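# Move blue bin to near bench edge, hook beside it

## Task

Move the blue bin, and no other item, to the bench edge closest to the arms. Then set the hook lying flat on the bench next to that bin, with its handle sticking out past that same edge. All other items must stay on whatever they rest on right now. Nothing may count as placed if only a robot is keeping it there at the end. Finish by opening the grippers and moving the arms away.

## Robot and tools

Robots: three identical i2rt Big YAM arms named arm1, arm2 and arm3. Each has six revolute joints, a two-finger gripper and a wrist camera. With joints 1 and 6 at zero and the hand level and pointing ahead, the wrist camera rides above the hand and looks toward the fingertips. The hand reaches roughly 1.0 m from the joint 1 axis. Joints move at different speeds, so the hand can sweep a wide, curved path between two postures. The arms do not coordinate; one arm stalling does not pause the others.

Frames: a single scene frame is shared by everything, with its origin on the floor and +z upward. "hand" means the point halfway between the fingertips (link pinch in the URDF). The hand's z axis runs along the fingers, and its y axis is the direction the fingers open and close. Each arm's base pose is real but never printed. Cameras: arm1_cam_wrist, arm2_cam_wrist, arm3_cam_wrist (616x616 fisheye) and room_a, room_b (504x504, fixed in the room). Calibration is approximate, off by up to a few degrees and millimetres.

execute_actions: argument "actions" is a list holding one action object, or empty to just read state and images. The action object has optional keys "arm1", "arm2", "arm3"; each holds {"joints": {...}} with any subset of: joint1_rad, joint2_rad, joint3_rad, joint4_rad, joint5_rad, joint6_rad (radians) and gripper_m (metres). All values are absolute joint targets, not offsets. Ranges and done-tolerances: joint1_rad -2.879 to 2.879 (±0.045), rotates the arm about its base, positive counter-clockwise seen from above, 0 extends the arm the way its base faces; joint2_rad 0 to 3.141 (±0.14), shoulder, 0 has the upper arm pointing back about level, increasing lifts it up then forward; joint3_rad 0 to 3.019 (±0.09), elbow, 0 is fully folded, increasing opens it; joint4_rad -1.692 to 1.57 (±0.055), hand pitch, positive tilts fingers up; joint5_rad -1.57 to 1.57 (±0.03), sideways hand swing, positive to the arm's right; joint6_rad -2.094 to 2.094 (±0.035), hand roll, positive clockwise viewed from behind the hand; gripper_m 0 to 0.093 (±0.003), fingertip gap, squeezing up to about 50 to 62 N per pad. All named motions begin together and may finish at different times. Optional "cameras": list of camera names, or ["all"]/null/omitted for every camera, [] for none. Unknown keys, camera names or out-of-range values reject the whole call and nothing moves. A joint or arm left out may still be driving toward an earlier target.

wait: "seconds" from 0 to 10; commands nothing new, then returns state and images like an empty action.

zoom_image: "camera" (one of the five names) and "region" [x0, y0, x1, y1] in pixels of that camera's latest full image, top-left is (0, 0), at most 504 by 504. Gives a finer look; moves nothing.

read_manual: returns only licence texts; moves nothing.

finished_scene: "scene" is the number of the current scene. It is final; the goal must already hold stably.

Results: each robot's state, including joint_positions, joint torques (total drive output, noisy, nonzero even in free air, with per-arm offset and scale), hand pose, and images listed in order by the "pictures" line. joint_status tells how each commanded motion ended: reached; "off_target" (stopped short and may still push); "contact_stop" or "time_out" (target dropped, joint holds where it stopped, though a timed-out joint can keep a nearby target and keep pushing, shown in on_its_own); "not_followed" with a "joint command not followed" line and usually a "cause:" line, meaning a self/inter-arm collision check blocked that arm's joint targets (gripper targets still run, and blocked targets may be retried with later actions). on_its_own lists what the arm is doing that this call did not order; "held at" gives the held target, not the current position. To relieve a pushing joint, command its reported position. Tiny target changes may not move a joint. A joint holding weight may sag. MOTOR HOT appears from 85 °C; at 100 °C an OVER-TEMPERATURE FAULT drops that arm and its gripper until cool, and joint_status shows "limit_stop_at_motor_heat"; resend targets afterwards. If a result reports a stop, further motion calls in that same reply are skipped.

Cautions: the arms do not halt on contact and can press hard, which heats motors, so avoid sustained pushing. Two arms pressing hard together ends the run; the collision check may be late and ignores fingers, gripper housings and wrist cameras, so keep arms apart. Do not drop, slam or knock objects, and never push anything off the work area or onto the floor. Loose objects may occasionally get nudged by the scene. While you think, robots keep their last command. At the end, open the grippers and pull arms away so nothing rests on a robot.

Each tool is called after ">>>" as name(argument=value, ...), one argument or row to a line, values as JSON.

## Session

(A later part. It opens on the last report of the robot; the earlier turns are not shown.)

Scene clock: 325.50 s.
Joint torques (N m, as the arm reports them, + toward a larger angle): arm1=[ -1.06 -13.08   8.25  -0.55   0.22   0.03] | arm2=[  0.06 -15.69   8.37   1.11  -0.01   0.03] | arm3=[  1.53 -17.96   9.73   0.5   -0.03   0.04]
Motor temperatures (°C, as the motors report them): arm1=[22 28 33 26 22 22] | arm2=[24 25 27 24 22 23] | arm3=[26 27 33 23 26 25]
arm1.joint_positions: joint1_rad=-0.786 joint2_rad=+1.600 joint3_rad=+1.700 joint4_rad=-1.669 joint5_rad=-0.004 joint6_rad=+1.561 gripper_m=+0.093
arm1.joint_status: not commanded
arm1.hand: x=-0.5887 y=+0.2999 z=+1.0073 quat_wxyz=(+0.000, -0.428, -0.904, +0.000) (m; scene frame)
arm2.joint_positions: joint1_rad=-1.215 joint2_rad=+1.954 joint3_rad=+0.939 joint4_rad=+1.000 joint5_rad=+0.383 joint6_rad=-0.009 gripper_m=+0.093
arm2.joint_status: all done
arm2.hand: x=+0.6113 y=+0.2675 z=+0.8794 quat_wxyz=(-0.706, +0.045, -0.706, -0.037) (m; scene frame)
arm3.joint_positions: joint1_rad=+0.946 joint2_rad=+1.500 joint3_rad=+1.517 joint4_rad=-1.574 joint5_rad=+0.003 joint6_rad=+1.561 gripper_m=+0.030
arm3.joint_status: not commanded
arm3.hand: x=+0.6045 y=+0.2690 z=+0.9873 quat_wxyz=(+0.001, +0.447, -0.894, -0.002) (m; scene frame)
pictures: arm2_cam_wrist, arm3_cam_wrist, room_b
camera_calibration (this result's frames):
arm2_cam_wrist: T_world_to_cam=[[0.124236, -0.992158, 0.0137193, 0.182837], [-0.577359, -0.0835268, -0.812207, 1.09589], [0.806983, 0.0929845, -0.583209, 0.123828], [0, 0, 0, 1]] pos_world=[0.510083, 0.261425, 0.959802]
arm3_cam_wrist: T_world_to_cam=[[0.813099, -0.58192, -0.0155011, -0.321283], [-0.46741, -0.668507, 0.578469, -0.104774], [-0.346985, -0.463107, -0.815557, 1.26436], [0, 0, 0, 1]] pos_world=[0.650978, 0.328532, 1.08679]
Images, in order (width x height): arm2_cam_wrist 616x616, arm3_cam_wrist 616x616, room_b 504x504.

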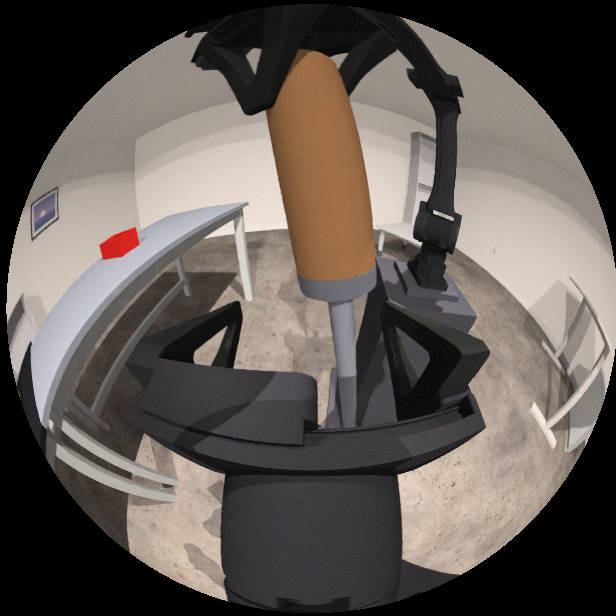

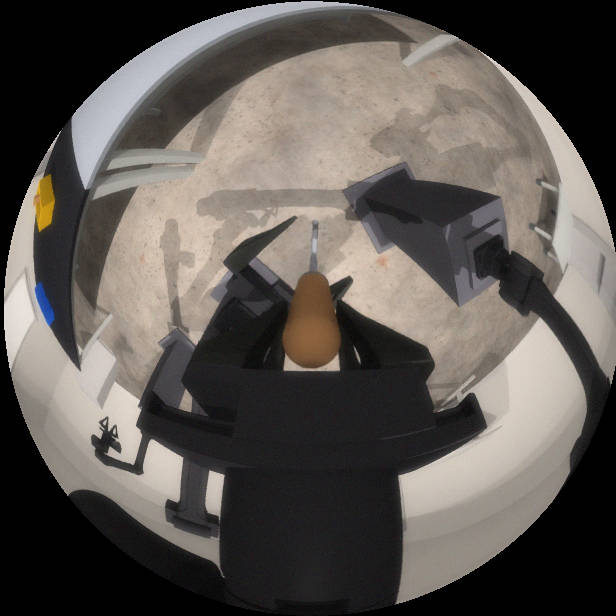

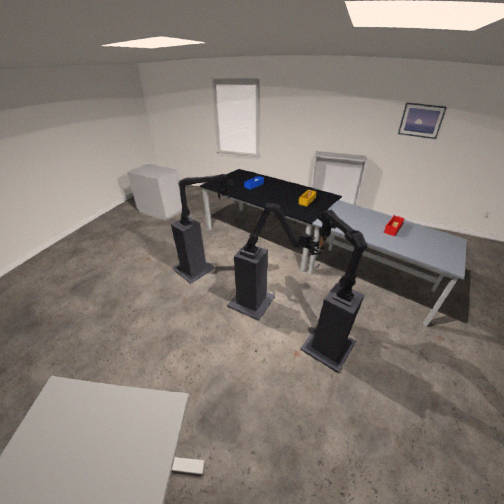

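>>> execute_actions(
  actions=[
    {"arm2": {"joints": {"joint1_rad": -1.197, "joint3_rad": 0.893, "joint4_rad": 1.075, "joint5_rad": 0.398}}},
  ],
  cameras=["arm2_cam_wrist"],
)

Scene clock: 369.00 s.
Joint torques (N m, as the arm reports them, + toward a larger angle): arm1=[ -1.39 -12.48   8.25  -0.7    0.17   0.01] | arm2=[  0.95 -14.48   6.59   3.44   0.13   0.04] | arm3=[  1.66 -17.87   9.72   0.53  -0.04   0.03]
Motor temperatures (°C, as the motors report them): arm1=[22 28 33 26 22 22] | arm2=[24 26 28 24 22 23] | arm3=[26 26 33 23 26 25]
arm1.joint_positions: joint1_rad=-0.786 joint2_rad=+1.600 joint3_rad=+1.700 joint4_rad=-1.669 joint5_rad=-0.004 joint6_rad=+1.561 gripper_m=+0.093
arm1.joint_status: not commanded
arm1.hand: x=-0.5887 y=+0.2999 z=+1.0073 quat_wxyz=(+0.000, -0.428, -0.904, +0.000) (m; scene frame)
arm2.joint_positions: joint1_rad=-1.206 joint2_rad=+1.954 joint3_rad=+0.885 joint4_rad=+1.045 joint5_rad=+0.395 joint6_rad=-0.009 gripper_m=+0.093
arm2.joint_status: all done
arm2.hand: x=+0.5936 y=+0.2626 z=+0.8665 quat_wxyz=(-0.703, +0.045, -0.709, -0.034) (m; scene frame)
arm3.joint_positions: joint1_rad=+0.946 joint2_rad=+1.500 joint3_rad=+1.517 joint4_rad=-1.574 joint5_rad=+0.003 joint6_rad=+1.561 gripper_m=+0.030
arm3.joint_status: not commanded
arm3.hand: x=+0.6045 y=+0.2690 z=+0.9873 quat_wxyz=(+0.001, +0.447, -0.894, -0.002) (m; scene frame)
pictures: arm2_cam_wrist
camera_calibration (this result's frames):
arm2_cam_wrist: T_world_to_cam=[[0.121702, -0.992413, 0.0174417, 0.178705], [-0.584269, -0.0858336, -0.807008, 1.07497], [0.802383, 0.088024, -0.590283, 0.141244], [0, 0, 0, 1]] pos_world=[0.492993, 0.257186, 0.947768]
Images, in order (width x height): arm2_cam_wrist 616x616.

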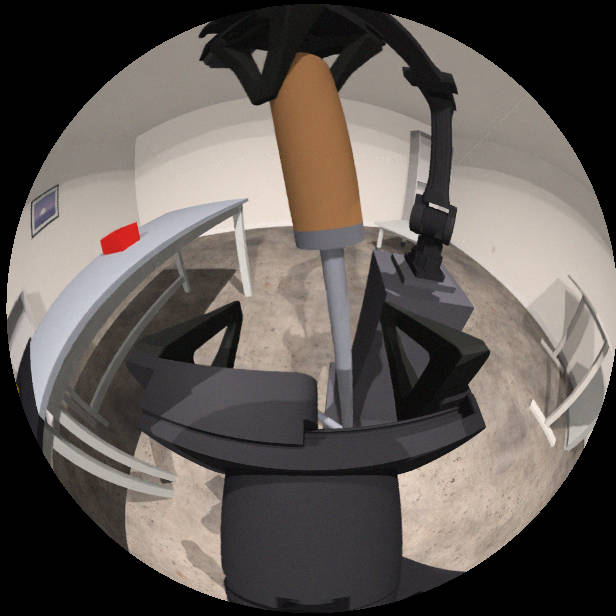

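>>> execute_actions(
  actions=[
    {"arm2": {"joints": {"gripper_m": 0.0}}},
  ],
  cameras=["arm2_cam_wrist", "arm3_cam_wrist"],
)

Scene clock: 373.73 s.
Joint torques (N m, as the arm reports them, + toward a larger angle): arm1=[ -1.1  -12.5    8.32  -0.54   0.18  -0.01] | arm2=[  0.99 -15.54   6.55   3.19  -0.01   0.25] | arm3=[  1.52 -18.03   9.77   0.28  -0.05  -0.05]
Motor temperatures (°C, as the motors report them): arm1=[22 28 33 26 22 22] | arm2=[24 26 28 24 22 23] | arm3=[26 26 33 23 26 25]
arm1.joint_positions: joint1_rad=-0.786 joint2_rad=+1.600 joint3_rad=+1.700 joint4_rad=-1.669 joint5_rad=-0.004 joint6_rad=+1.561 gripper_m=+0.093
arm1.joint_status: not commanded
arm1.hand: x=-0.5887 y=+0.2999 z=+1.0073 quat_wxyz=(+0.000, -0.428, -0.904, +0.000) (m; scene frame)
arm2.joint_positions: joint1_rad=-1.208 joint2_rad=+1.954 joint3_rad=+0.885 joint4_rad=+1.045 joint5_rad=+0.401 joint6_rad=-0.027 gripper_m=+0.010
arm2.joint_status: gripper_m off_target (ended at +0.010, target +0.000)
arm2.hand: x=+0.5942 y=+0.2605 z=+0.8665 quat_wxyz=(-0.703, +0.049, -0.709, -0.025) (m; scene frame)
arm3.joint_positions: joint1_rad=+0.947 joint2_rad=+1.498 joint3_rad=+1.517 joint4_rad=-1.568 joint5_rad=+0.003 joint6_rad=+1.568 gripper_m=+0.030
arm3.joint_status: not commanded
arm3.hand: x=+0.6035 y=+0.2695 z=+0.9880 quat_wxyz=(+0.002, +0.445, -0.896, -0.005) (m; scene frame)
pictures: arm2_cam_wrist, arm3_cam_wrist
camera_calibration (this result's frames):
arm2_cam_wrist: T_world_to_cam=[[0.114247, -0.992822, 0.0353927, 0.165519], [-0.583357, -0.0958805, -0.806537, 1.07681], [0.804141, 0.0714977, -0.590124, 0.144083], [0, 0, 0, 1]] pos_world=[0.49339, 0.257274, 0.947653]
arm3_cam_wrist: T_world_to_cam=[[0.809425, -0.586798, -0.0223508, -0.309866], [-0.468594, -0.668377, 0.577661, -0.103813], [-0.353909, -0.457099, -0.815971, 1.26776], [0, 0, 0, 1]] pos_world=[0.650838, 0.328276, 1.0875]
Images, in order (width x height): arm2_cam_wrist 616x616, arm3_cam_wrist 616x616.

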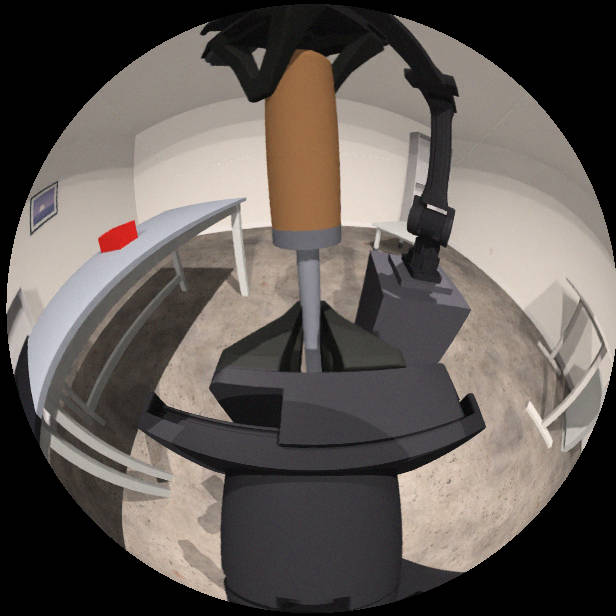

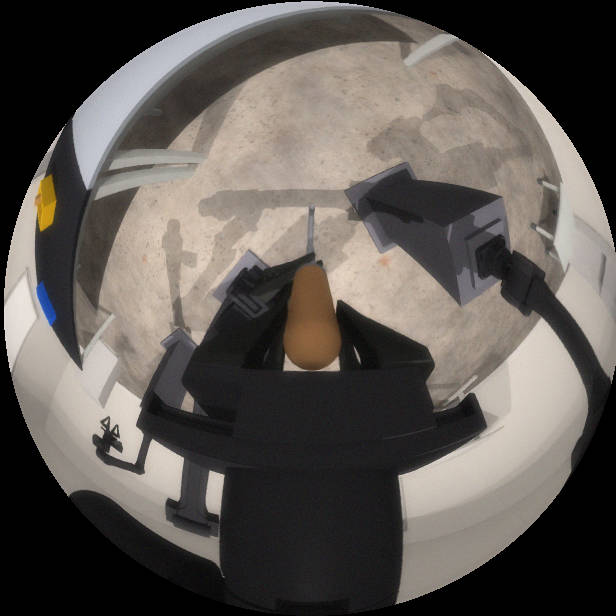

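>>> execute_actions(
  actions=[
    {"arm3": {"joints": {"gripper_m": 0.085}}},
  ],
  cameras=["arm2_cam_wrist"],
)

>>> execute_actions(
  actions=[
    {"arm3": {"joints": {"joint2_rad": 1.39, "joint3_rad": 1.61}}, "arm2": {"joints": {"joint2_rad": 2.125, "joint3_rad": 1.0, "joint4_rad": 1.2}}},
  ],
  cameras=["arm2_cam_wrist", "arm3_cam_wrist", "room_b"],
)

Scene clock: 427.37 s.
Joint torques (N m, as the arm reports them, + toward a larger angle): arm1=[ -0.99 -12.88   8.08  -0.71   0.21   0.  ] | arm2=[  0.18 -15.61   7.09   3.3    0.05   0.02] | arm3=[  1.4  -15.25   9.75   0.58  -0.01  -0.03]
Motor temperatures (°C, as the motors report them): arm1=[22 28 34 26 22 22] | arm2=[24 26 28 24 22 23] | arm3=[26 26 33 23 26 25]
arm1.joint_positions: joint1_rad=-0.786 joint2_rad=+1.600 joint3_rad=+1.700 joint4_rad=-1.669 joint5_rad=-0.004 joint6_rad=+1.561 gripper_m=+0.093
arm1.joint_status: not commanded
arm1.hand: x=-0.5887 y=+0.2999 z=+1.0073 quat_wxyz=(+0.000, -0.428, -0.904, +0.000) (m; scene frame)
arm2.joint_positions: joint1_rad=-1.205 joint2_rad=+1.958 joint3_rad=+0.874 joint4_rad=+1.045 joint5_rad=+0.399 joint6_rad=-0.012 gripper_m=+0.010
arm2.joint_status: not commanded
arm2.hand: x=+0.5905 y=+0.2605 z=+0.8594 quat_wxyz=(-0.698, +0.047, -0.714, -0.030) (m; scene frame)
arm3.joint_positions: joint1_rad=+0.947 joint2_rad=+1.478 joint3_rad=+1.517 joint4_rad=-1.573 joint5_rad=+0.002 joint6_rad=+1.569 gripper_m=+0.085
arm3.joint_status: all done
arm3.hand: x=+0.6067 y=+0.2669 z=+0.9968 quat_wxyz=(+0.006, +0.444, -0.896, -0.012) (m; scene frame)
pictures: arm2_cam_wrist
camera_calibration (this result's frames):
arm2_cam_wrist: T_world_to_cam=[[0.1186, -0.992597, 0.0261796, 0.171443], [-0.594705, -0.0921224, -0.798648, 1.06783], [0.795147, 0.0791506, -0.601228, 0.155701], [0, 0, 0, 1]] pos_world=[0.490907, 0.256222, 0.941945]
Images, in order (width x height): arm2_cam_wrist 616x616.

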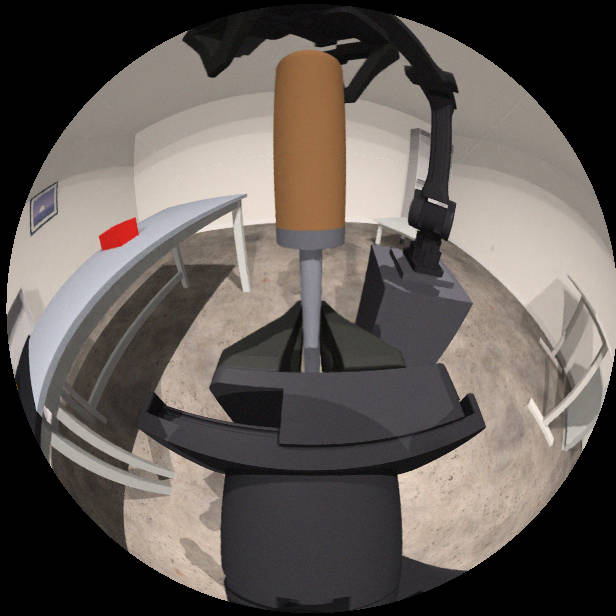

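Scene clock: 428.40 s.
Joint torques (N m, as the arm reports them, + toward a larger angle): arm1=[ -1.35 -12.44   8.19  -0.55   0.2    0.02] | arm2=[  0.46 -19.09   7.77   4.24  -0.02   0.02] | arm3=[  1.65 -12.18  10.93   0.88  -0.02  -0.05]
Motor temperatures (°C, as the motors report them): arm1=[22 28 34 26 22 22] | arm2=[24 26 28 24 22 23] | arm3=[26 26 33 23 26 25]
arm1.joint_positions: joint1_rad=-0.786 joint2_rad=+1.600 joint3_rad=+1.700 joint4_rad=-1.669 joint5_rad=-0.004 joint6_rad=+1.561 gripper_m=+0.093
arm1.joint_status: not commanded
arm1.hand: x=-0.5887 y=+0.2999 z=+1.0073 quat_wxyz=(+0.000, -0.428, -0.904, +0.000) (m; scene frame)
arm2.joint_positions: joint1_rad=-1.205 joint2_rad=+2.172 joint3_rad=+0.966 joint4_rad=+1.146 joint5_rad=+0.399 joint6_rad=-0.011 gripper_m=+0.010
arm2.joint_status: all done
arm2.hand: x=+0.6104 y=+0.2715 z=+0.7850 quat_wxyz=(-0.692, +0.050, -0.720, -0.027) (m; scene frame)
arm3.joint_positions: joint1_rad=+0.947 joint2_rad=+1.378 joint3_rad=+1.571 joint4_rad=-1.573 joint5_rad=+0.002 joint6_rad=+1.569 gripper_m=+0.085
arm3.joint_status: all done
arm3.hand: x=+0.6123 y=+0.2628 z=+1.0608 quat_wxyz=(+0.040, +0.443, -0.892, -0.081) (m; scene frame)
pictures: arm2_cam_wrist, arm3_cam_wrist, room_b
camera_calibration (this result's frames):
arm2_cam_wrist: T_world_to_cam=[[0.119403, -0.99233, 0.032014, 0.176834], [-0.608295, -0.0986018, -0.787563, 1.02266], [0.784679, 0.0745637, -0.615402, 0.113088], [0, 0, 0, 1]] pos_world=[0.512227, 0.267882, 0.869344]
arm3_cam_wrist: T_world_to_cam=[[0.794549, -0.576407, -0.190909, -0.134156], [-0.391349, -0.726524, 0.564809, -0.164682], [-0.46426, -0.374057, -0.802835, 1.35904], [0, 0, 0, 1]] pos_world=[0.673095, 0.311386, 1.15849]
Images, in order (width x height): arm2_cam_wrist 616x616, arm3_cam_wrist 616x616, room_b 504x504.

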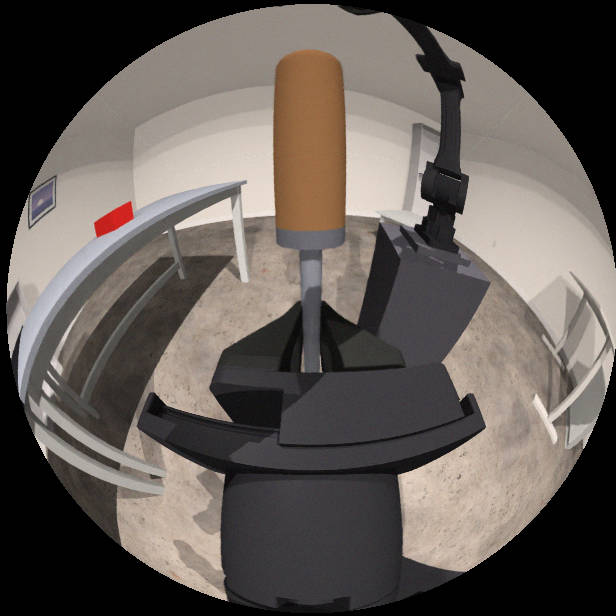

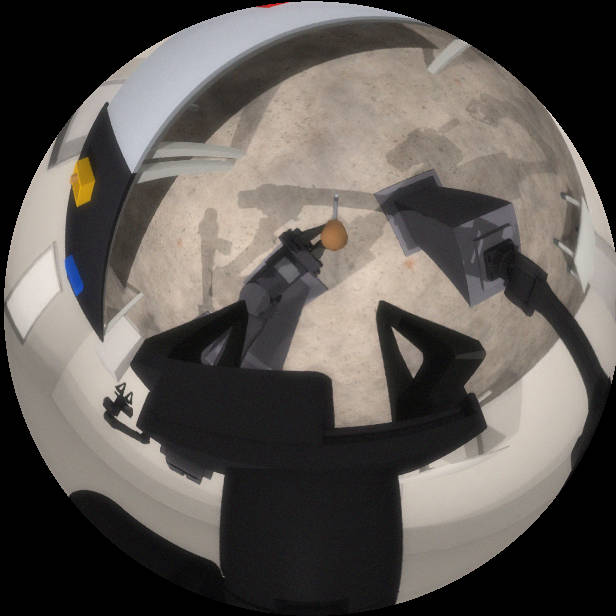

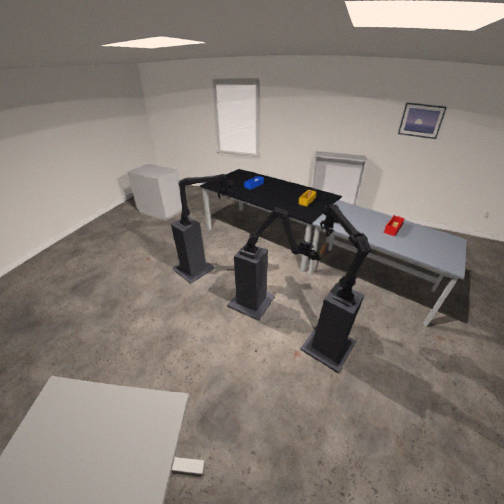

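>>> execute_actions(
  actions=[
    {"arm3": {"joints": {"joint1_rad": 0.2, "joint2_rad": 0.9, "joint3_rad": 0.9, "joint4_rad": -0.8}}, "arm2": {"joints": {"joint1_rad": 0.865, "joint4_rad": 1.25, "joint5_rad": -0.441}}},
  ],
  cameras=["arm1_cam_wrist", "arm2_cam_wrist", "room_b"],
)

Scene clock: 446.17 s.
Joint torques (N m, as the arm reports them, + toward a larger angle): arm1=[ -1.43 -12.93   8.13  -0.55   0.17   0.01] | arm2=[ -0.35 -18.68   6.05   3.91   0.04   0.  ] | arm3=[ 0.67 -5.32  9.68  3.27  0.01 -0.11]
Motor temperatures (°C, as the motors report them): arm1=[22 28 34 26 22 22] | arm2=[24 26 28 24 22 23] | arm3=[26 26 33 23 26 25]
arm1.joint_positions: joint1_rad=-0.786 joint2_rad=+1.600 joint3_rad=+1.700 joint4_rad=-1.669 joint5_rad=-0.004 joint6_rad=+1.561 gripper_m=+0.093
arm1.joint_status: not commanded
arm1.hand: x=-0.5887 y=+0.2999 z=+1.0073 quat_wxyz=(+0.000, -0.428, -0.904, +0.000) (m; scene frame)
arm2.joint_positions: joint1_rad=+0.874 joint2_rad=+2.172 joint3_rad=+0.986 joint4_rad=+1.194 joint5_rad=-0.443 joint6_rad=-0.009 gripper_m=+0.010
arm2.joint_status: joint4_rad time_out (moved +0.047 of +0.104); the others done
arm2.on_its_own: joint4_rad reads +1.194 and still pushes toward +1.250 since a time_out
arm2.hand: x=-0.6035 y=+0.2962 z=+0.7881 quat_wxyz=(-0.046, +0.708, -0.032, -0.704) (m; scene frame)
arm3.joint_positions: joint1_rad=+0.207 joint2_rad=+0.898 joint3_rad=+0.893 joint4_rad=-0.819 joint5_rad=+0.001 joint6_rad=+1.569 gripper_m=+0.085
arm3.joint_status: all done
arm3.hand: x=+0.8911 y=+0.3784 z=+1.0013 quat_wxyz=(+0.029, +0.086, -0.929, -0.359) (m; scene frame)
pictures: arm1_cam_wrist, arm2_cam_wrist, room_b
camera_calibration (this result's frames):
arm1_cam_wrist: T_world_to_cam=[[-0.771613, -0.636064, 0.00600316, -0.270426], [-0.512879, 0.627703, 0.585615, -1.07707], [-0.376257, 0.448789, -0.810567, 0.583103], [0, 0, 0, 1]] pos_world=[-0.541674, 0.242381, 1.10502]
arm2_cam_wrist: T_world_to_cam=[[0.101081, 0.994629, 0.0222473, -0.24572], [0.58533, -0.0413737, -0.809739, 1.01004], [-0.80447, 0.0948715, -0.586368, 0.0776956], [0, 0, 0, 1]] pos_world=[-0.503866, 0.278819, 0.868895]
Images, in order (width x height): arm1_cam_wrist 616x616, arm2_cam_wrist 616x616, room_b 504x504.

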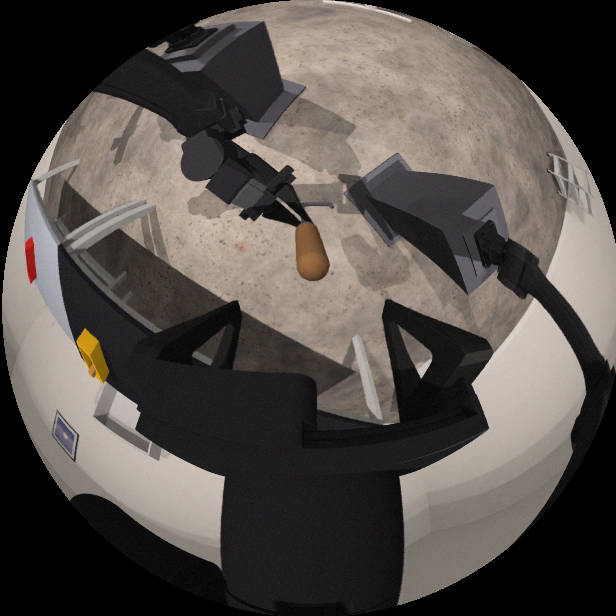

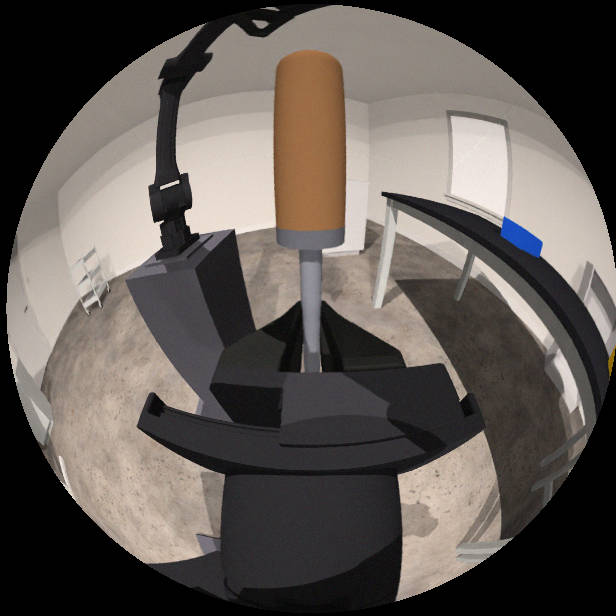

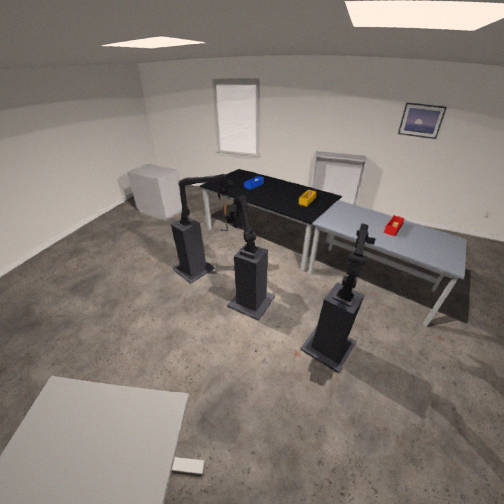

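>>> zoom_image(
  camera="arm1_cam_wrist",
  region=[200, 150, 420, 370],
)

Region (200, 150, 420, 370) of arm1_cam_wrist's 616x616 image, scaled by 2.291, with more detail than that image has.

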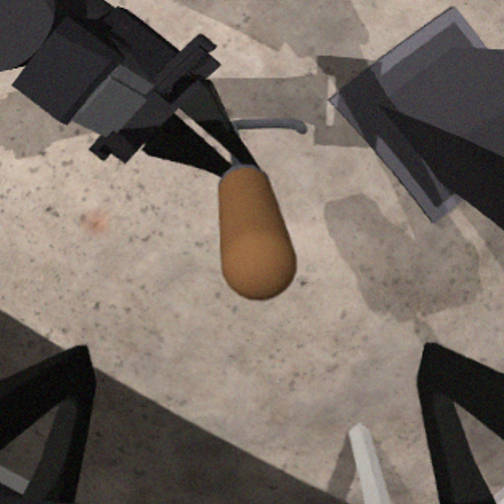

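>>> execute_actions(
  actions=[
    {"arm1": {"joints": {"joint1_rad": -0.755, "joint2_rad": 1.565, "joint3_rad": 1.553, "joint4_rad": -1.46, "joint5_rad": 0.085}}},
  ],
  cameras=["arm1_cam_wrist", "arm2_cam_wrist"],
)

Scene clock: 507.20 s.
Joint torques (N m, as the arm reports them, + toward a larger angle): arm1=[  0.49 -11.96   7.7    0.61   0.27  -0.01] | arm2=[ -0.38 -19.37   5.93   4.28   0.15  -0.03] | arm3=[ 0.59 -5.43  9.63  3.23  0.   -0.11]
Motor temperatures (°C, as the motors report them): arm1=[22 28 34 26 22 22] | arm2=[24 27 28 24 22 23] | arm3=[26 25 33 23 26 25]
arm1.joint_positions: joint1_rad=-0.765 joint2_rad=+1.557 joint3_rad=+1.559 joint4_rad=-1.472 joint5_rad=+0.081 joint6_rad=+1.562 gripper_m=+0.093
arm1.joint_status: all done
arm1.hand: x=-0.5778 y=+0.3027 z=+0.9744 quat_wxyz=(-0.060, -0.420, -0.905, -0.027) (m; scene frame)
arm2.joint_positions: joint1_rad=+0.874 joint2_rad=+2.172 joint3_rad=+0.986 joint4_rad=+1.194 joint5_rad=-0.443 joint6_rad=-0.009 gripper_m=+0.010
arm2.joint_status: not commanded
arm2.on_its_own: joint4_rad reads +1.194 and still pushes toward +1.250 since a time_out
arm2.hand: x=-0.6035 y=+0.2962 z=+0.7881 quat_wxyz=(-0.046, +0.708, -0.032, -0.704) (m; scene frame)
arm3.joint_positions: joint1_rad=+0.207 joint2_rad=+0.898 joint3_rad=+0.893 joint4_rad=-0.819 joint5_rad=+0.001 joint6_rad=+1.569 gripper_m=+0.085
arm3.joint_status: not commanded
arm3.hand: x=+0.8911 y=+0.3784 z=+1.0013 quat_wxyz=(+0.029, +0.086, -0.929, -0.359) (m; scene frame)
pictures: arm1_cam_wrist, arm2_cam_wrist
camera_calibration (this result's frames):
arm1_cam_wrist: T_world_to_cam=[[-0.755785, -0.648377, -0.091633, -0.152013], [-0.594151, 0.620188, 0.512202, -1.02711], [-0.27527, 0.441559, -0.853963, 0.66213], [0, 0, 0, 1]] pos_world=[-0.542882, 0.24607, 1.07759]
arm2_cam_wrist: T_world_to_cam=[[0.101081, 0.994629, 0.0222473, -0.24572], [0.58533, -0.0413737, -0.809739, 1.01004], [-0.80447, 0.0948715, -0.586368, 0.0776956], [0, 0, 0, 1]] pos_world=[-0.503866, 0.278819, 0.868895]
Images, in order (width x height): arm1_cam_wrist 616x616, arm2_cam_wrist 616x616.

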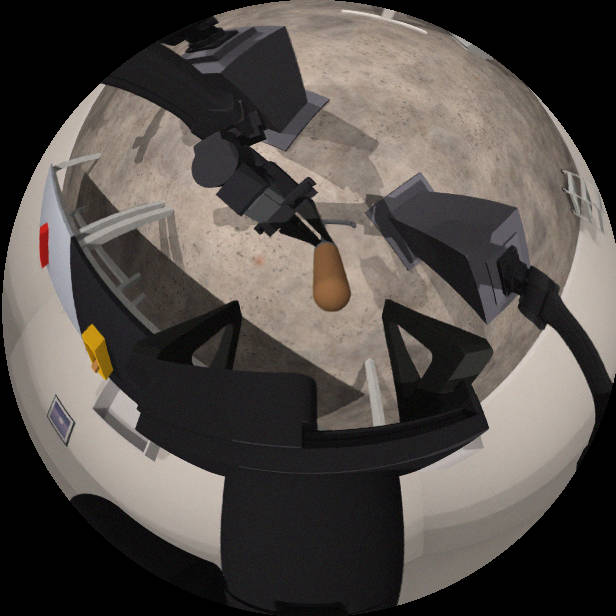

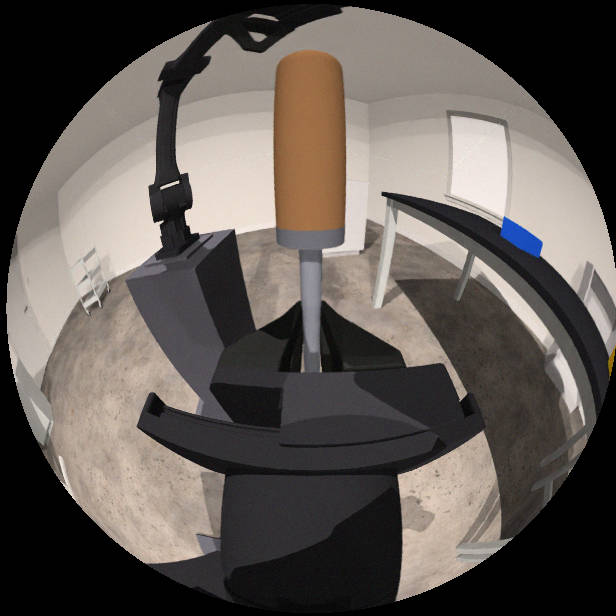

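>>> zoom_image(
  camera="arm1_cam_wrist",
  region=[220, 170, 440, 390],
)

Region (220, 170, 440, 390) of arm1_cam_wrist's 616x616 image, scaled by 2.291, with more detail than that image has.

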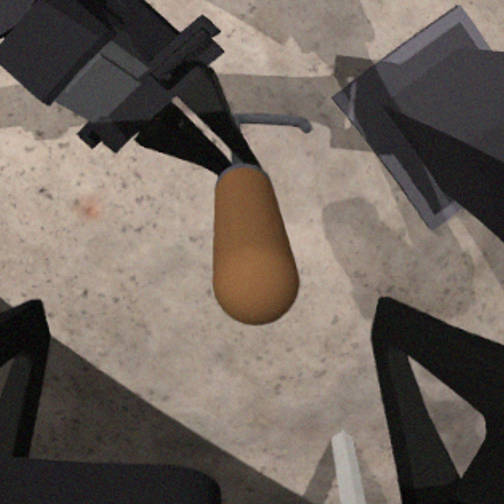

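>>> execute_actions(
  actions=[
    {"arm1": {"joints": {"joint1_rad": -0.748, "joint3_rad": 1.373, "joint4_rad": -1.305, "joint5_rad": 0.087}}},
  ],
  cameras=["arm1_cam_wrist", "arm2_cam_wrist"],
)

Scene clock: 523.73 s.
Joint torques (N m, as the arm reports them, + toward a larger angle): arm1=[  0.9  -11.34   7.65   0.49   0.25  -0.02] | arm2=[ -0.89 -19.14   5.93   4.37   0.12   0.01] | arm3=[ 0.57 -5.44  9.62  3.21  0.   -0.12]
Motor temperatures (°C, as the motors report them): arm1=[22 28 33 26 22 22] | arm2=[24 27 28 24 22 23] | arm3=[26 25 33 23 26 25]
arm1.joint_positions: joint1_rad=-0.762 joint2_rad=+1.559 joint3_rad=+1.376 joint4_rad=-1.317 joint5_rad=+0.083 joint6_rad=+1.562 gripper_m=+0.093
arm1.joint_status: all done
arm1.hand: x=-0.5885 y=+0.2951 z=+0.9034 quat_wxyz=(-0.054, -0.418, -0.907, -0.013) (m; scene frame)
arm2.joint_positions: joint1_rad=+0.874 joint2_rad=+2.172 joint3_rad=+0.986 joint4_rad=+1.194 joint5_rad=-0.443 joint6_rad=-0.009 gripper_m=+0.010
arm2.joint_status: not commanded
arm2.on_its_own: joint4_rad reads +1.194 and still pushes toward +1.250 since a time_out
arm2.hand: x=-0.6035 y=+0.2962 z=+0.7881 quat_wxyz=(-0.046, +0.708, -0.032, -0.704) (m; scene frame)
arm3.joint_positions: joint1_rad=+0.207 joint2_rad=+0.898 joint3_rad=+0.893 joint4_rad=-0.819 joint5_rad=+0.001 joint6_rad=+1.569 gripper_m=+0.085
arm3.joint_status: not commanded
arm3.hand: x=+0.8911 y=+0.3784 z=+1.0013 quat_wxyz=(+0.029, +0.086, -0.929, -0.359) (m; scene frame)
pictures: arm1_cam_wrist, arm2_cam_wrist
camera_calibration (this result's frames):
arm1_cam_wrist: T_world_to_cam=[[-0.755163, -0.652641, -0.0615482, -0.197088], [-0.585276, 0.628956, 0.511729, -0.989413], [-0.295264, 0.422461, -0.85694, 0.598429], [0, 0, 0, 1]] pos_world=[-0.551218, 0.240857, 1.007]
arm2_cam_wrist: T_world_to_cam=[[0.101081, 0.994629, 0.0222473, -0.24572], [0.58533, -0.0413737, -0.809739, 1.01004], [-0.80447, 0.0948715, -0.586368, 0.0776956], [0, 0, 0, 1]] pos_world=[-0.503866, 0.278819, 0.868895]
Images, in order (width x height): arm1_cam_wrist 616x616, arm2_cam_wrist 616x616.

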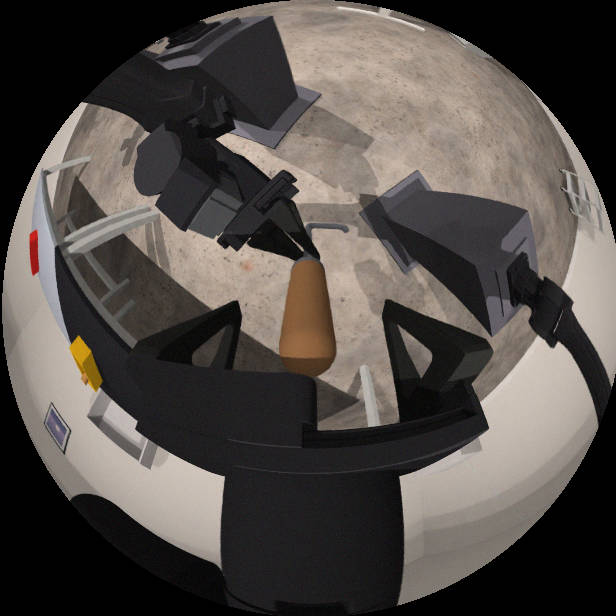

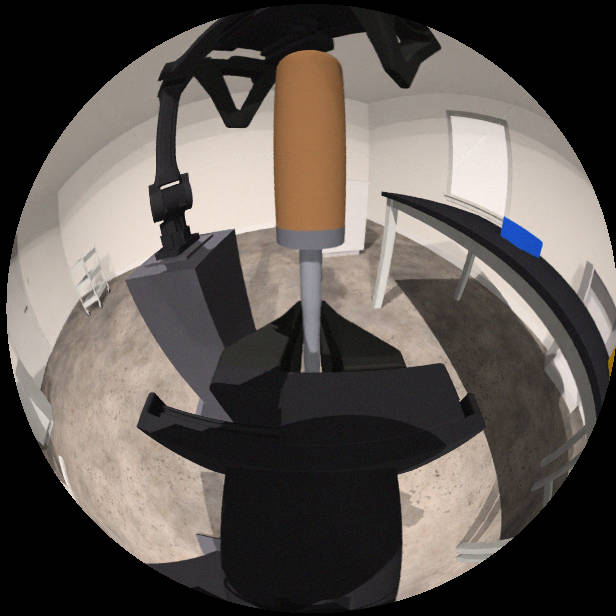

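>>> execute_actions(
  actions=[
    {"arm1": {"joints": {"gripper_m": 0.0}}},
  ],
  cameras=["arm1_cam_wrist", "arm2_cam_wrist"],
)

Scene clock: 527.07 s.
Joint torques (N m, as the arm reports them, + toward a larger angle): arm1=[  0.22 -11.11   7.52   0.31   0.22  -0.01] | arm2=[ -0.86 -19.27   5.96   3.83   0.17  -0.04] | arm3=[ 0.49 -5.51  9.62  3.21  0.   -0.11]
Motor temperatures (°C, as the motors report them): arm1=[22 28 33 26 22 22] | arm2=[24 27 28 24 22 23] | arm3=[26 25 33 23 26 25]
arm1.joint_positions: joint1_rad=-0.761 joint2_rad=+1.559 joint3_rad=+1.376 joint4_rad=-1.312 joint5_rad=+0.084 joint6_rad=+1.563 gripper_m=+0.030
arm1.joint_status: gripper_m off_target (ended at +0.030, target +0.000)
arm1.hand: x=-0.5876 y=+0.2959 z=+0.9036 quat_wxyz=(-0.056, -0.418, -0.907, -0.015) (m; scene frame)
arm2.joint_positions: joint1_rad=+0.874 joint2_rad=+2.172 joint3_rad=+0.986 joint4_rad=+1.195 joint5_rad=-0.443 joint6_rad=-0.010 gripper_m=+0.010
arm2.joint_status: not commanded
arm2.on_its_own: joint4_rad reads +1.195 and still pushes toward +1.250 since a time_out
arm2.hand: x=-0.6035 y=+0.2962 z=+0.7884 quat_wxyz=(-0.046, +0.708, -0.032, -0.704) (m; scene frame)
arm3.joint_positions: joint1_rad=+0.207 joint2_rad=+0.898 joint3_rad=+0.893 joint4_rad=-0.819 joint5_rad=+0.001 joint6_rad=+1.569 gripper_m=+0.085
arm3.joint_status: not commanded
arm3.hand: x=+0.8911 y=+0.3784 z=+1.0013 quat_wxyz=(+0.029, +0.086, -0.929, -0.359) (m; scene frame)
pictures: arm1_cam_wrist, arm2_cam_wrist
camera_calibration (this result's frames):
arm1_cam_wrist: T_world_to_cam=[[-0.755159, -0.652155, -0.0665505, -0.191488], [-0.58732, 0.62798, 0.510585, -0.989283], [-0.291188, 0.424659, -0.857248, 0.600491], [0, 0, 0, 1]] pos_world=[-0.550774, 0.241366, 1.00714]
arm2_cam_wrist: T_world_to_cam=[[0.101088, 0.994609, 0.0231291, -0.246408], [0.584576, -0.0405704, -0.810324, 1.01002], [-0.805017, 0.0954348, -0.585526, 0.0766872], [0, 0, 0, 1]] pos_world=[-0.503792, 0.278738, 0.869047]
Images, in order (width x height): arm1_cam_wrist 616x616, arm2_cam_wrist 616x616.

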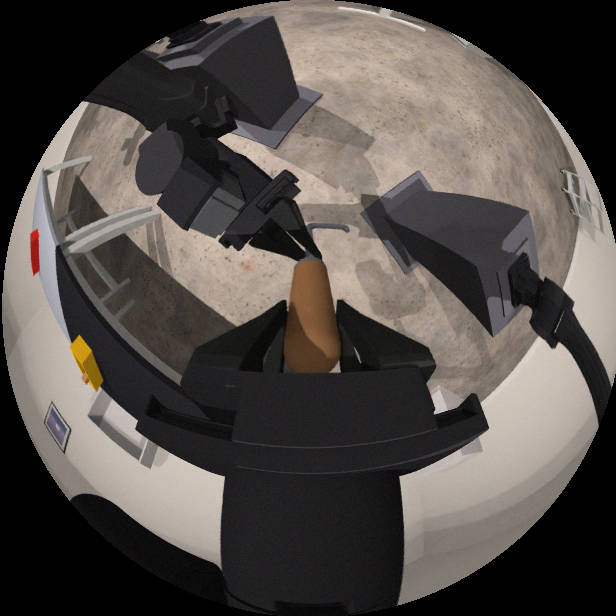

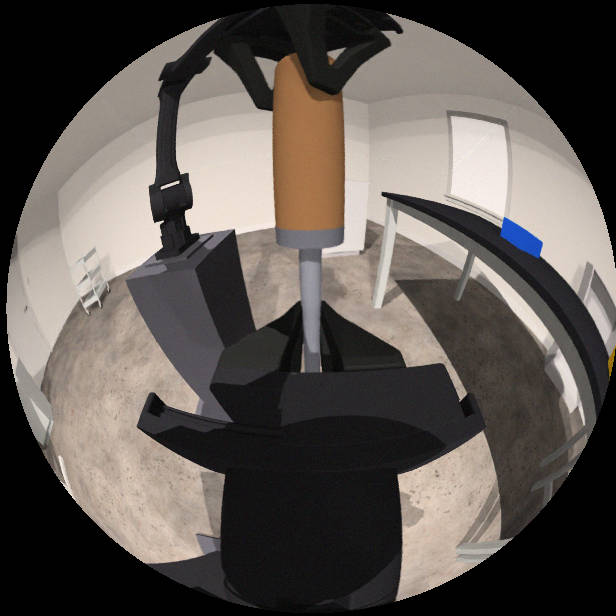

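>>> execute_actions(
  actions=[
    {"arm2": {"joints": {"gripper_m": 0.093}}},
  ],
  cameras=[],
)

>>> execute_actions(
  actions=[
    {"arm2": {"joints": {"joint3_rad": 0.62, "joint4_rad": 1.45}}, "arm1": {"joints": {"joint1_rad": -0.41, "joint2_rad": 1.39, "joint5_rad": 0.0}}},
  ],
  cameras=["arm1_cam_wrist", "room_a", "room_b"],
)

Scene clock: 639.13 s.
Joint torques (N m, as the arm reports them, + toward a larger angle): arm1=[  0.84 -11.74   7.8    0.3    0.22  -0.02] | arm2=[ -1.62 -17.85   6.12   2.85   0.1    0.05] | arm3=[ 0.36 -5.5   9.65  3.17  0.   -0.11]
Motor temperatures (°C, as the motors report them): arm1=[22 28 33 26 22 22] | arm2=[24 28 28 24 22 23] | arm3=[26 25 33 23 26 25]
arm1.joint_positions: joint1_rad=-0.761 joint2_rad=+1.567 joint3_rad=+1.370 joint4_rad=-1.312 joint5_rad=+0.084 joint6_rad=+1.563 gripper_m=+0.030
arm1.joint_status: not commanded
arm1.hand: x=-0.5887 y=+0.2949 z=+0.8977 quat_wxyz=(-0.053, -0.418, -0.907, -0.009) (m; scene frame)
arm2.joint_positions: joint1_rad=+0.874 joint2_rad=+2.148 joint3_rad=+0.986 joint4_rad=+1.222 joint5_rad=-0.443 joint6_rad=-0.009 gripper_m=+0.093
arm2.joint_status: all done
arm2.hand: x=-0.6049 y=+0.2968 z=+0.8096 quat_wxyz=(-0.055, +0.692, -0.024, -0.720) (m; scene frame)
arm3.joint_positions: joint1_rad=+0.207 joint2_rad=+0.898 joint3_rad=+0.893 joint4_rad=-0.819 joint5_rad=+0.001 joint6_rad=+1.569 gripper_m=+0.085
arm3.joint_status: not commanded
arm3.hand: x=+0.8911 y=+0.3784 z=+1.0013 quat_wxyz=(+0.029, +0.086, -0.929, -0.359) (m; scene frame)
pictures: none
No camera images: the call's "cameras" was empty. Leave "cameras" out to get every camera's image.

Scene clock: 640.33 s.
Joint torques (N m, as the arm reports them, + toward a larger angle): arm1=[ -0.92 -10.13   9.07   0.65   0.04  -0.05] | arm2=[ -0.38 -13.9    1.83   3.09   0.02   0.02] | arm3=[ 0.56 -5.44  9.61  3.14  0.01 -0.1 ]
Motor temperatures (°C, as the motors report them): arm1=[22 28 33 26 22 22] | arm2=[24 28 28 24 22 23] | arm3=[26 25 33 23 26 25]
arm1.joint_positions: joint1_rad=-0.398 joint2_rad=+1.397 joint3_rad=+1.359 joint4_rad=-1.311 joint5_rad=+0.000 joint6_rad=+1.563 gripper_m=+0.030
arm1.joint_status: all done
arm1.hand: x=-0.7406 y=+0.3990 z=+0.9680 quat_wxyz=(-0.030, -0.245, -0.963, -0.105) (m; scene frame)
arm2.joint_positions: joint1_rad=+0.874 joint2_rad=+2.145 joint3_rad=+0.617 joint4_rad=+1.420 joint5_rad=-0.442 joint6_rad=-0.009 gripper_m=+0.093
arm2.joint_status: all done
arm2.hand: x=-0.4874 y=+0.2252 z=+0.7424 quat_wxyz=(-0.027, +0.743, -0.052, -0.667) (m; scene frame)
arm3.joint_positions: joint1_rad=+0.207 joint2_rad=+0.898 joint3_rad=+0.893 joint4_rad=-0.819 joint5_rad=+0.001 joint6_rad=+1.569 gripper_m=+0.085
arm3.joint_status: not commanded
arm3.hand: x=+0.8911 y=+0.3784 z=+1.0013 quat_wxyz=(+0.029, +0.086, -0.929, -0.359) (m; scene frame)
pictures: arm1_cam_wrist, room_a, room_b
camera_calibration (this result's frames):
arm1_cam_wrist: T_world_to_cam=[[-0.463874, -0.860586, -0.210268, 0.20252], [-0.774369, 0.278597, 0.568099, -1.23157], [-0.430318, 0.426351, -0.795645, 0.404043], [0, 0, 0, 1]] pos_world=[-0.685881, 0.345134, 1.06371]
Images, in order (width x height): arm1_cam_wrist 616x616, room_a 504x504, room_b 504x504.

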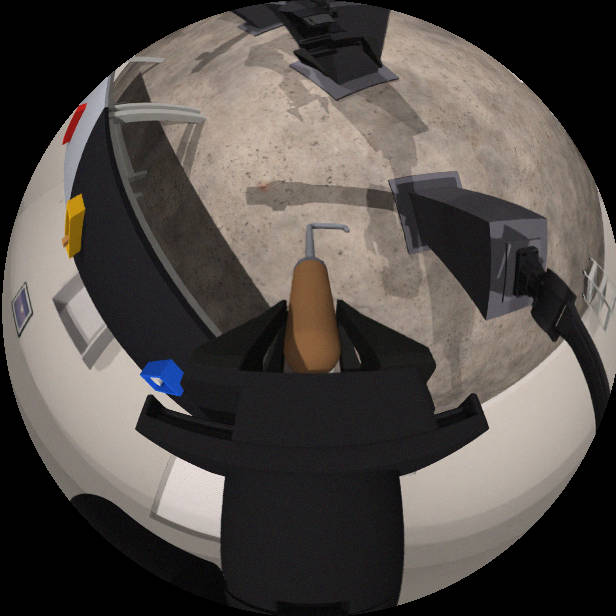

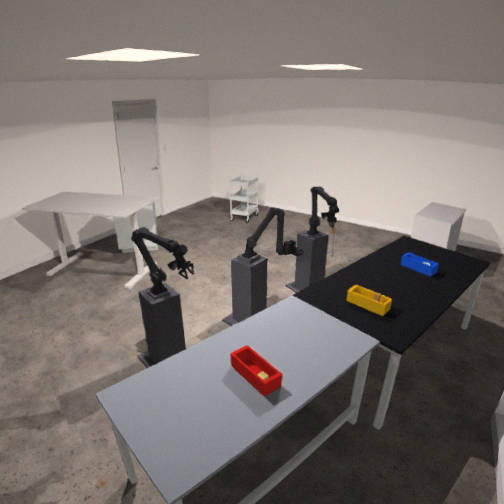

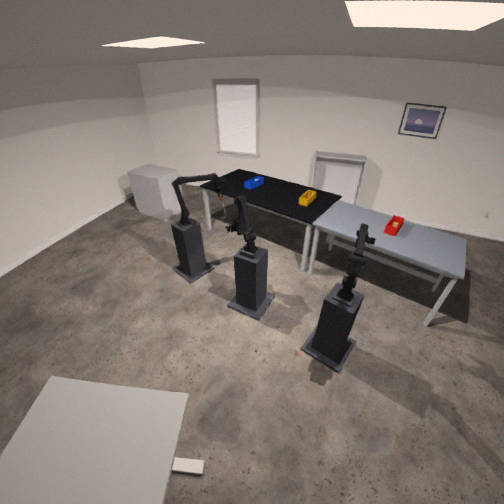

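>>> execute_actions(
  actions=[
    {"arm2": {"joints": {"joint1_rad": -0.2, "joint2_rad": 1.0, "joint3_rad": 0.8, "joint4_rad": 0.2, "joint5_rad": 0.0}}, "arm1": {"joints": {"joint1_rad": -0.09, "joint3_rad": 1.95, "joint4_rad": 0.17}}},
  ],
  cameras=["arm1_cam_wrist", "room_a", "room_b"],
)

Scene clock: 654.97 s.
Joint torques (N m, as the arm reports them, + toward a larger angle): arm1=[ -1.04 -11.33  12.75   3.58  -0.09  -0.07] | arm2=[-0.3  -5.19 11.21  1.54 -0.11 -0.01] | arm3=[ 0.81 -5.57  9.63  3.22  0.   -0.12]
Motor temperatures (°C, as the motors report them): arm1=[22 28 34 26 22 22] | arm2=[24 27 28 24 22 23] | arm3=[26 25 33 23 26 25]
arm1.joint_positions: joint1_rad=-0.081 joint2_rad=+1.404 joint3_rad=+1.883 joint4_rad=+0.121 joint5_rad=-0.001 joint6_rad=+1.563 gripper_m=+0.030
arm1.joint_status: all done
arm1.hand: x=-0.8575 y=+0.5578 z=+1.5367 quat_wxyz=(-0.087, -0.041, -0.466, -0.880) (m; scene frame)
arm2.joint_positions: joint1_rad=-0.197 joint2_rad=+0.998 joint3_rad=+0.790 joint4_rad=+0.216 joint5_rad=+0.002 joint6_rad=-0.008 gripper_m=+0.093
arm2.joint_status: all done
arm2.hand: x=+0.0234 y=+0.4994 z=+1.1534 quat_wxyz=(-0.522, +0.488, -0.505, -0.484) (m; scene frame)
arm3.joint_positions: joint1_rad=+0.207 joint2_rad=+0.898 joint3_rad=+0.893 joint4_rad=-0.819 joint5_rad=+0.001 joint6_rad=+1.569 gripper_m=+0.085
arm3.joint_status: not commanded
arm3.hand: x=+0.8911 y=+0.3784 z=+1.0013 quat_wxyz=(+0.029, +0.086, -0.929, -0.359) (m; scene frame)
pictures: arm1_cam_wrist, room_a, room_b
camera_calibration (this result's frames):
arm1_cam_wrist: T_world_to_cam=[[0.117012, 0.544285, -0.8307, 1.07241], [-0.88531, -0.32187, -0.335598, -0.0609343], [-0.450038, 0.774696, 0.444198, -1.37796], [0, 0, 0, 1]] pos_world=[-0.799565, 0.464188, 1.48249]
Images, in order (width x height): arm1_cam_wrist 616x616, room_a 504x504, room_b 504x504.

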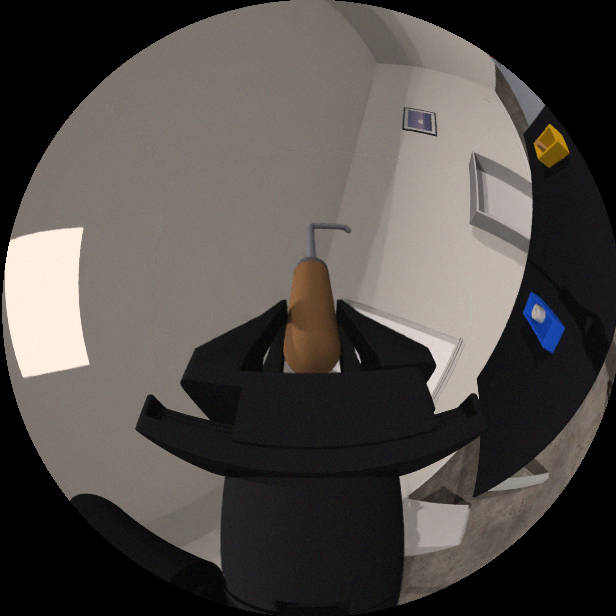

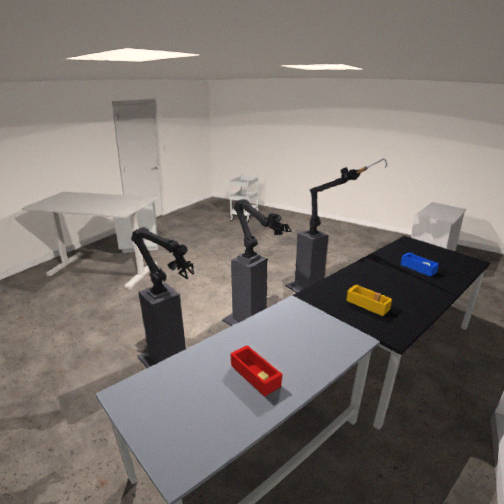

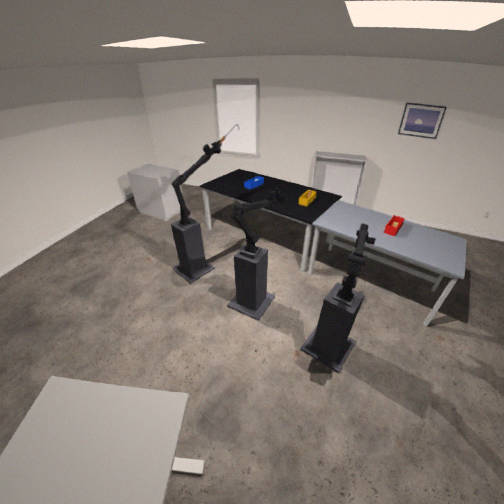

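>>> execute_actions(
  actions=[
    {"arm1": {"joints": {"joint1_rad": 0.046, "joint2_rad": 2.04}}},
  ],
  cameras=["arm1_cam_wrist", "room_a", "room_b"],
)

Scene clock: 663.30 s.
Joint torques (N m, as the arm reports them, + toward a larger angle): arm1=[ -1.42 -22.02  14.23   3.79   0.04  -0.14] | arm2=[-0.07 -5.91 11.46  1.42 -0.05  0.04] | arm3=[ 0.55 -5.41  9.68  3.19  0.01 -0.1 ]
Motor temperatures (°C, as the motors report them): arm1=[22 29 36 27 22 22] | arm2=[24 27 29 24 22 23] | arm3=[26 25 33 23 26 25]
arm1.joint_positions: joint1_rad=+0.056 joint2_rad=+2.060 joint3_rad=+1.876 joint4_rad=+0.128 joint5_rad=-0.002 joint6_rad=+1.565 gripper_m=+0.030
arm1.joint_status: all done
arm1.hand: x=-0.9178 y=+0.8780 z=+1.0545 quat_wxyz=(-0.020, -0.015, -0.728, -0.686) (m; scene frame)
arm2.joint_positions: joint1_rad=-0.197 joint2_rad=+0.998 joint3_rad=+0.790 joint4_rad=+0.216 joint5_rad=+0.002 joint6_rad=-0.008 gripper_m=+0.093
arm2.joint_status: not commanded
arm2.hand: x=+0.0234 y=+0.4994 z=+1.1534 quat_wxyz=(-0.522, +0.488, -0.505, -0.484) (m; scene frame)
arm3.joint_positions: joint1_rad=+0.207 joint2_rad=+0.898 joint3_rad=+0.893 joint4_rad=-0.819 joint5_rad=+0.001 joint6_rad=+1.569 gripper_m=+0.085
arm3.joint_status: not commanded
arm3.hand: x=+0.8911 y=+0.3784 z=+1.0013 quat_wxyz=(+0.029, +0.086, -0.929, -0.359) (m; scene frame)
pictures: arm1_cam_wrist, room_a, room_b
camera_calibration (this result's frames):
arm1_cam_wrist: T_world_to_cam=[[0.00700032, -0.0665313, -0.99776, 1.11608], [-0.838675, -0.543785, 0.0303758, -0.321336], [-0.544588, 0.836583, -0.0596048, -1.04882], [0, 0, 0, 1]] pos_world=[-0.848486, 0.776945, 1.06082]
Images, in order (width x height): arm1_cam_wrist 616x616, room_a 504x504, room_b 504x504.

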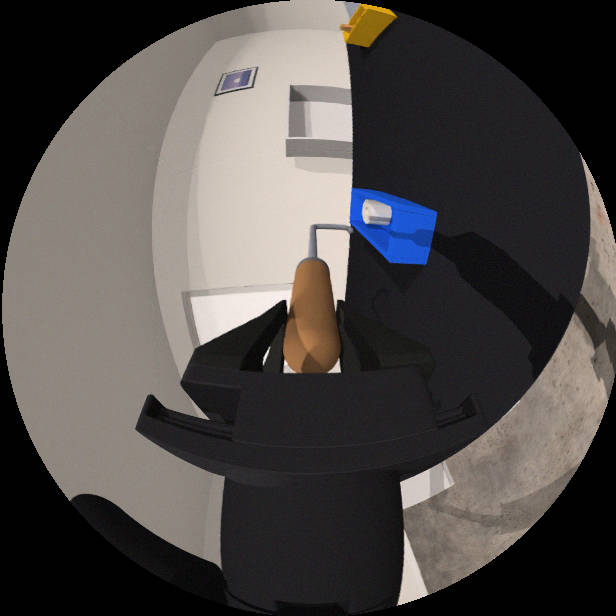

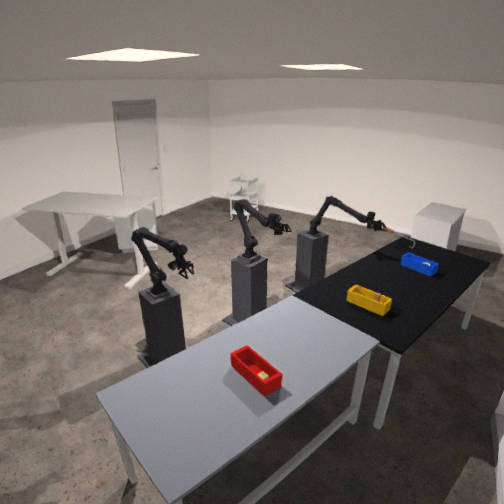

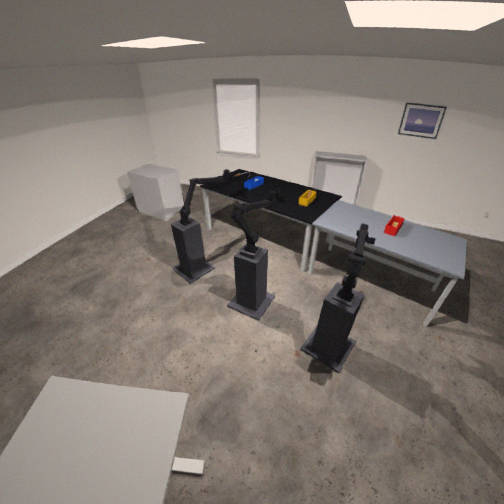

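>>> zoom_image(
  camera="arm1_cam_wrist",
  region=[290, 160, 470, 300],
)

Region (290, 160, 470, 300) of arm1_cam_wrist's 616x616 image, scaled by 2.800, with more detail than that image has.

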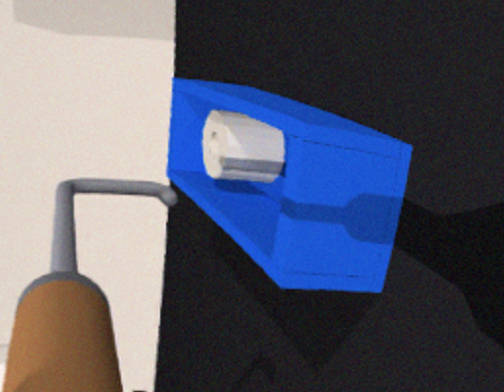

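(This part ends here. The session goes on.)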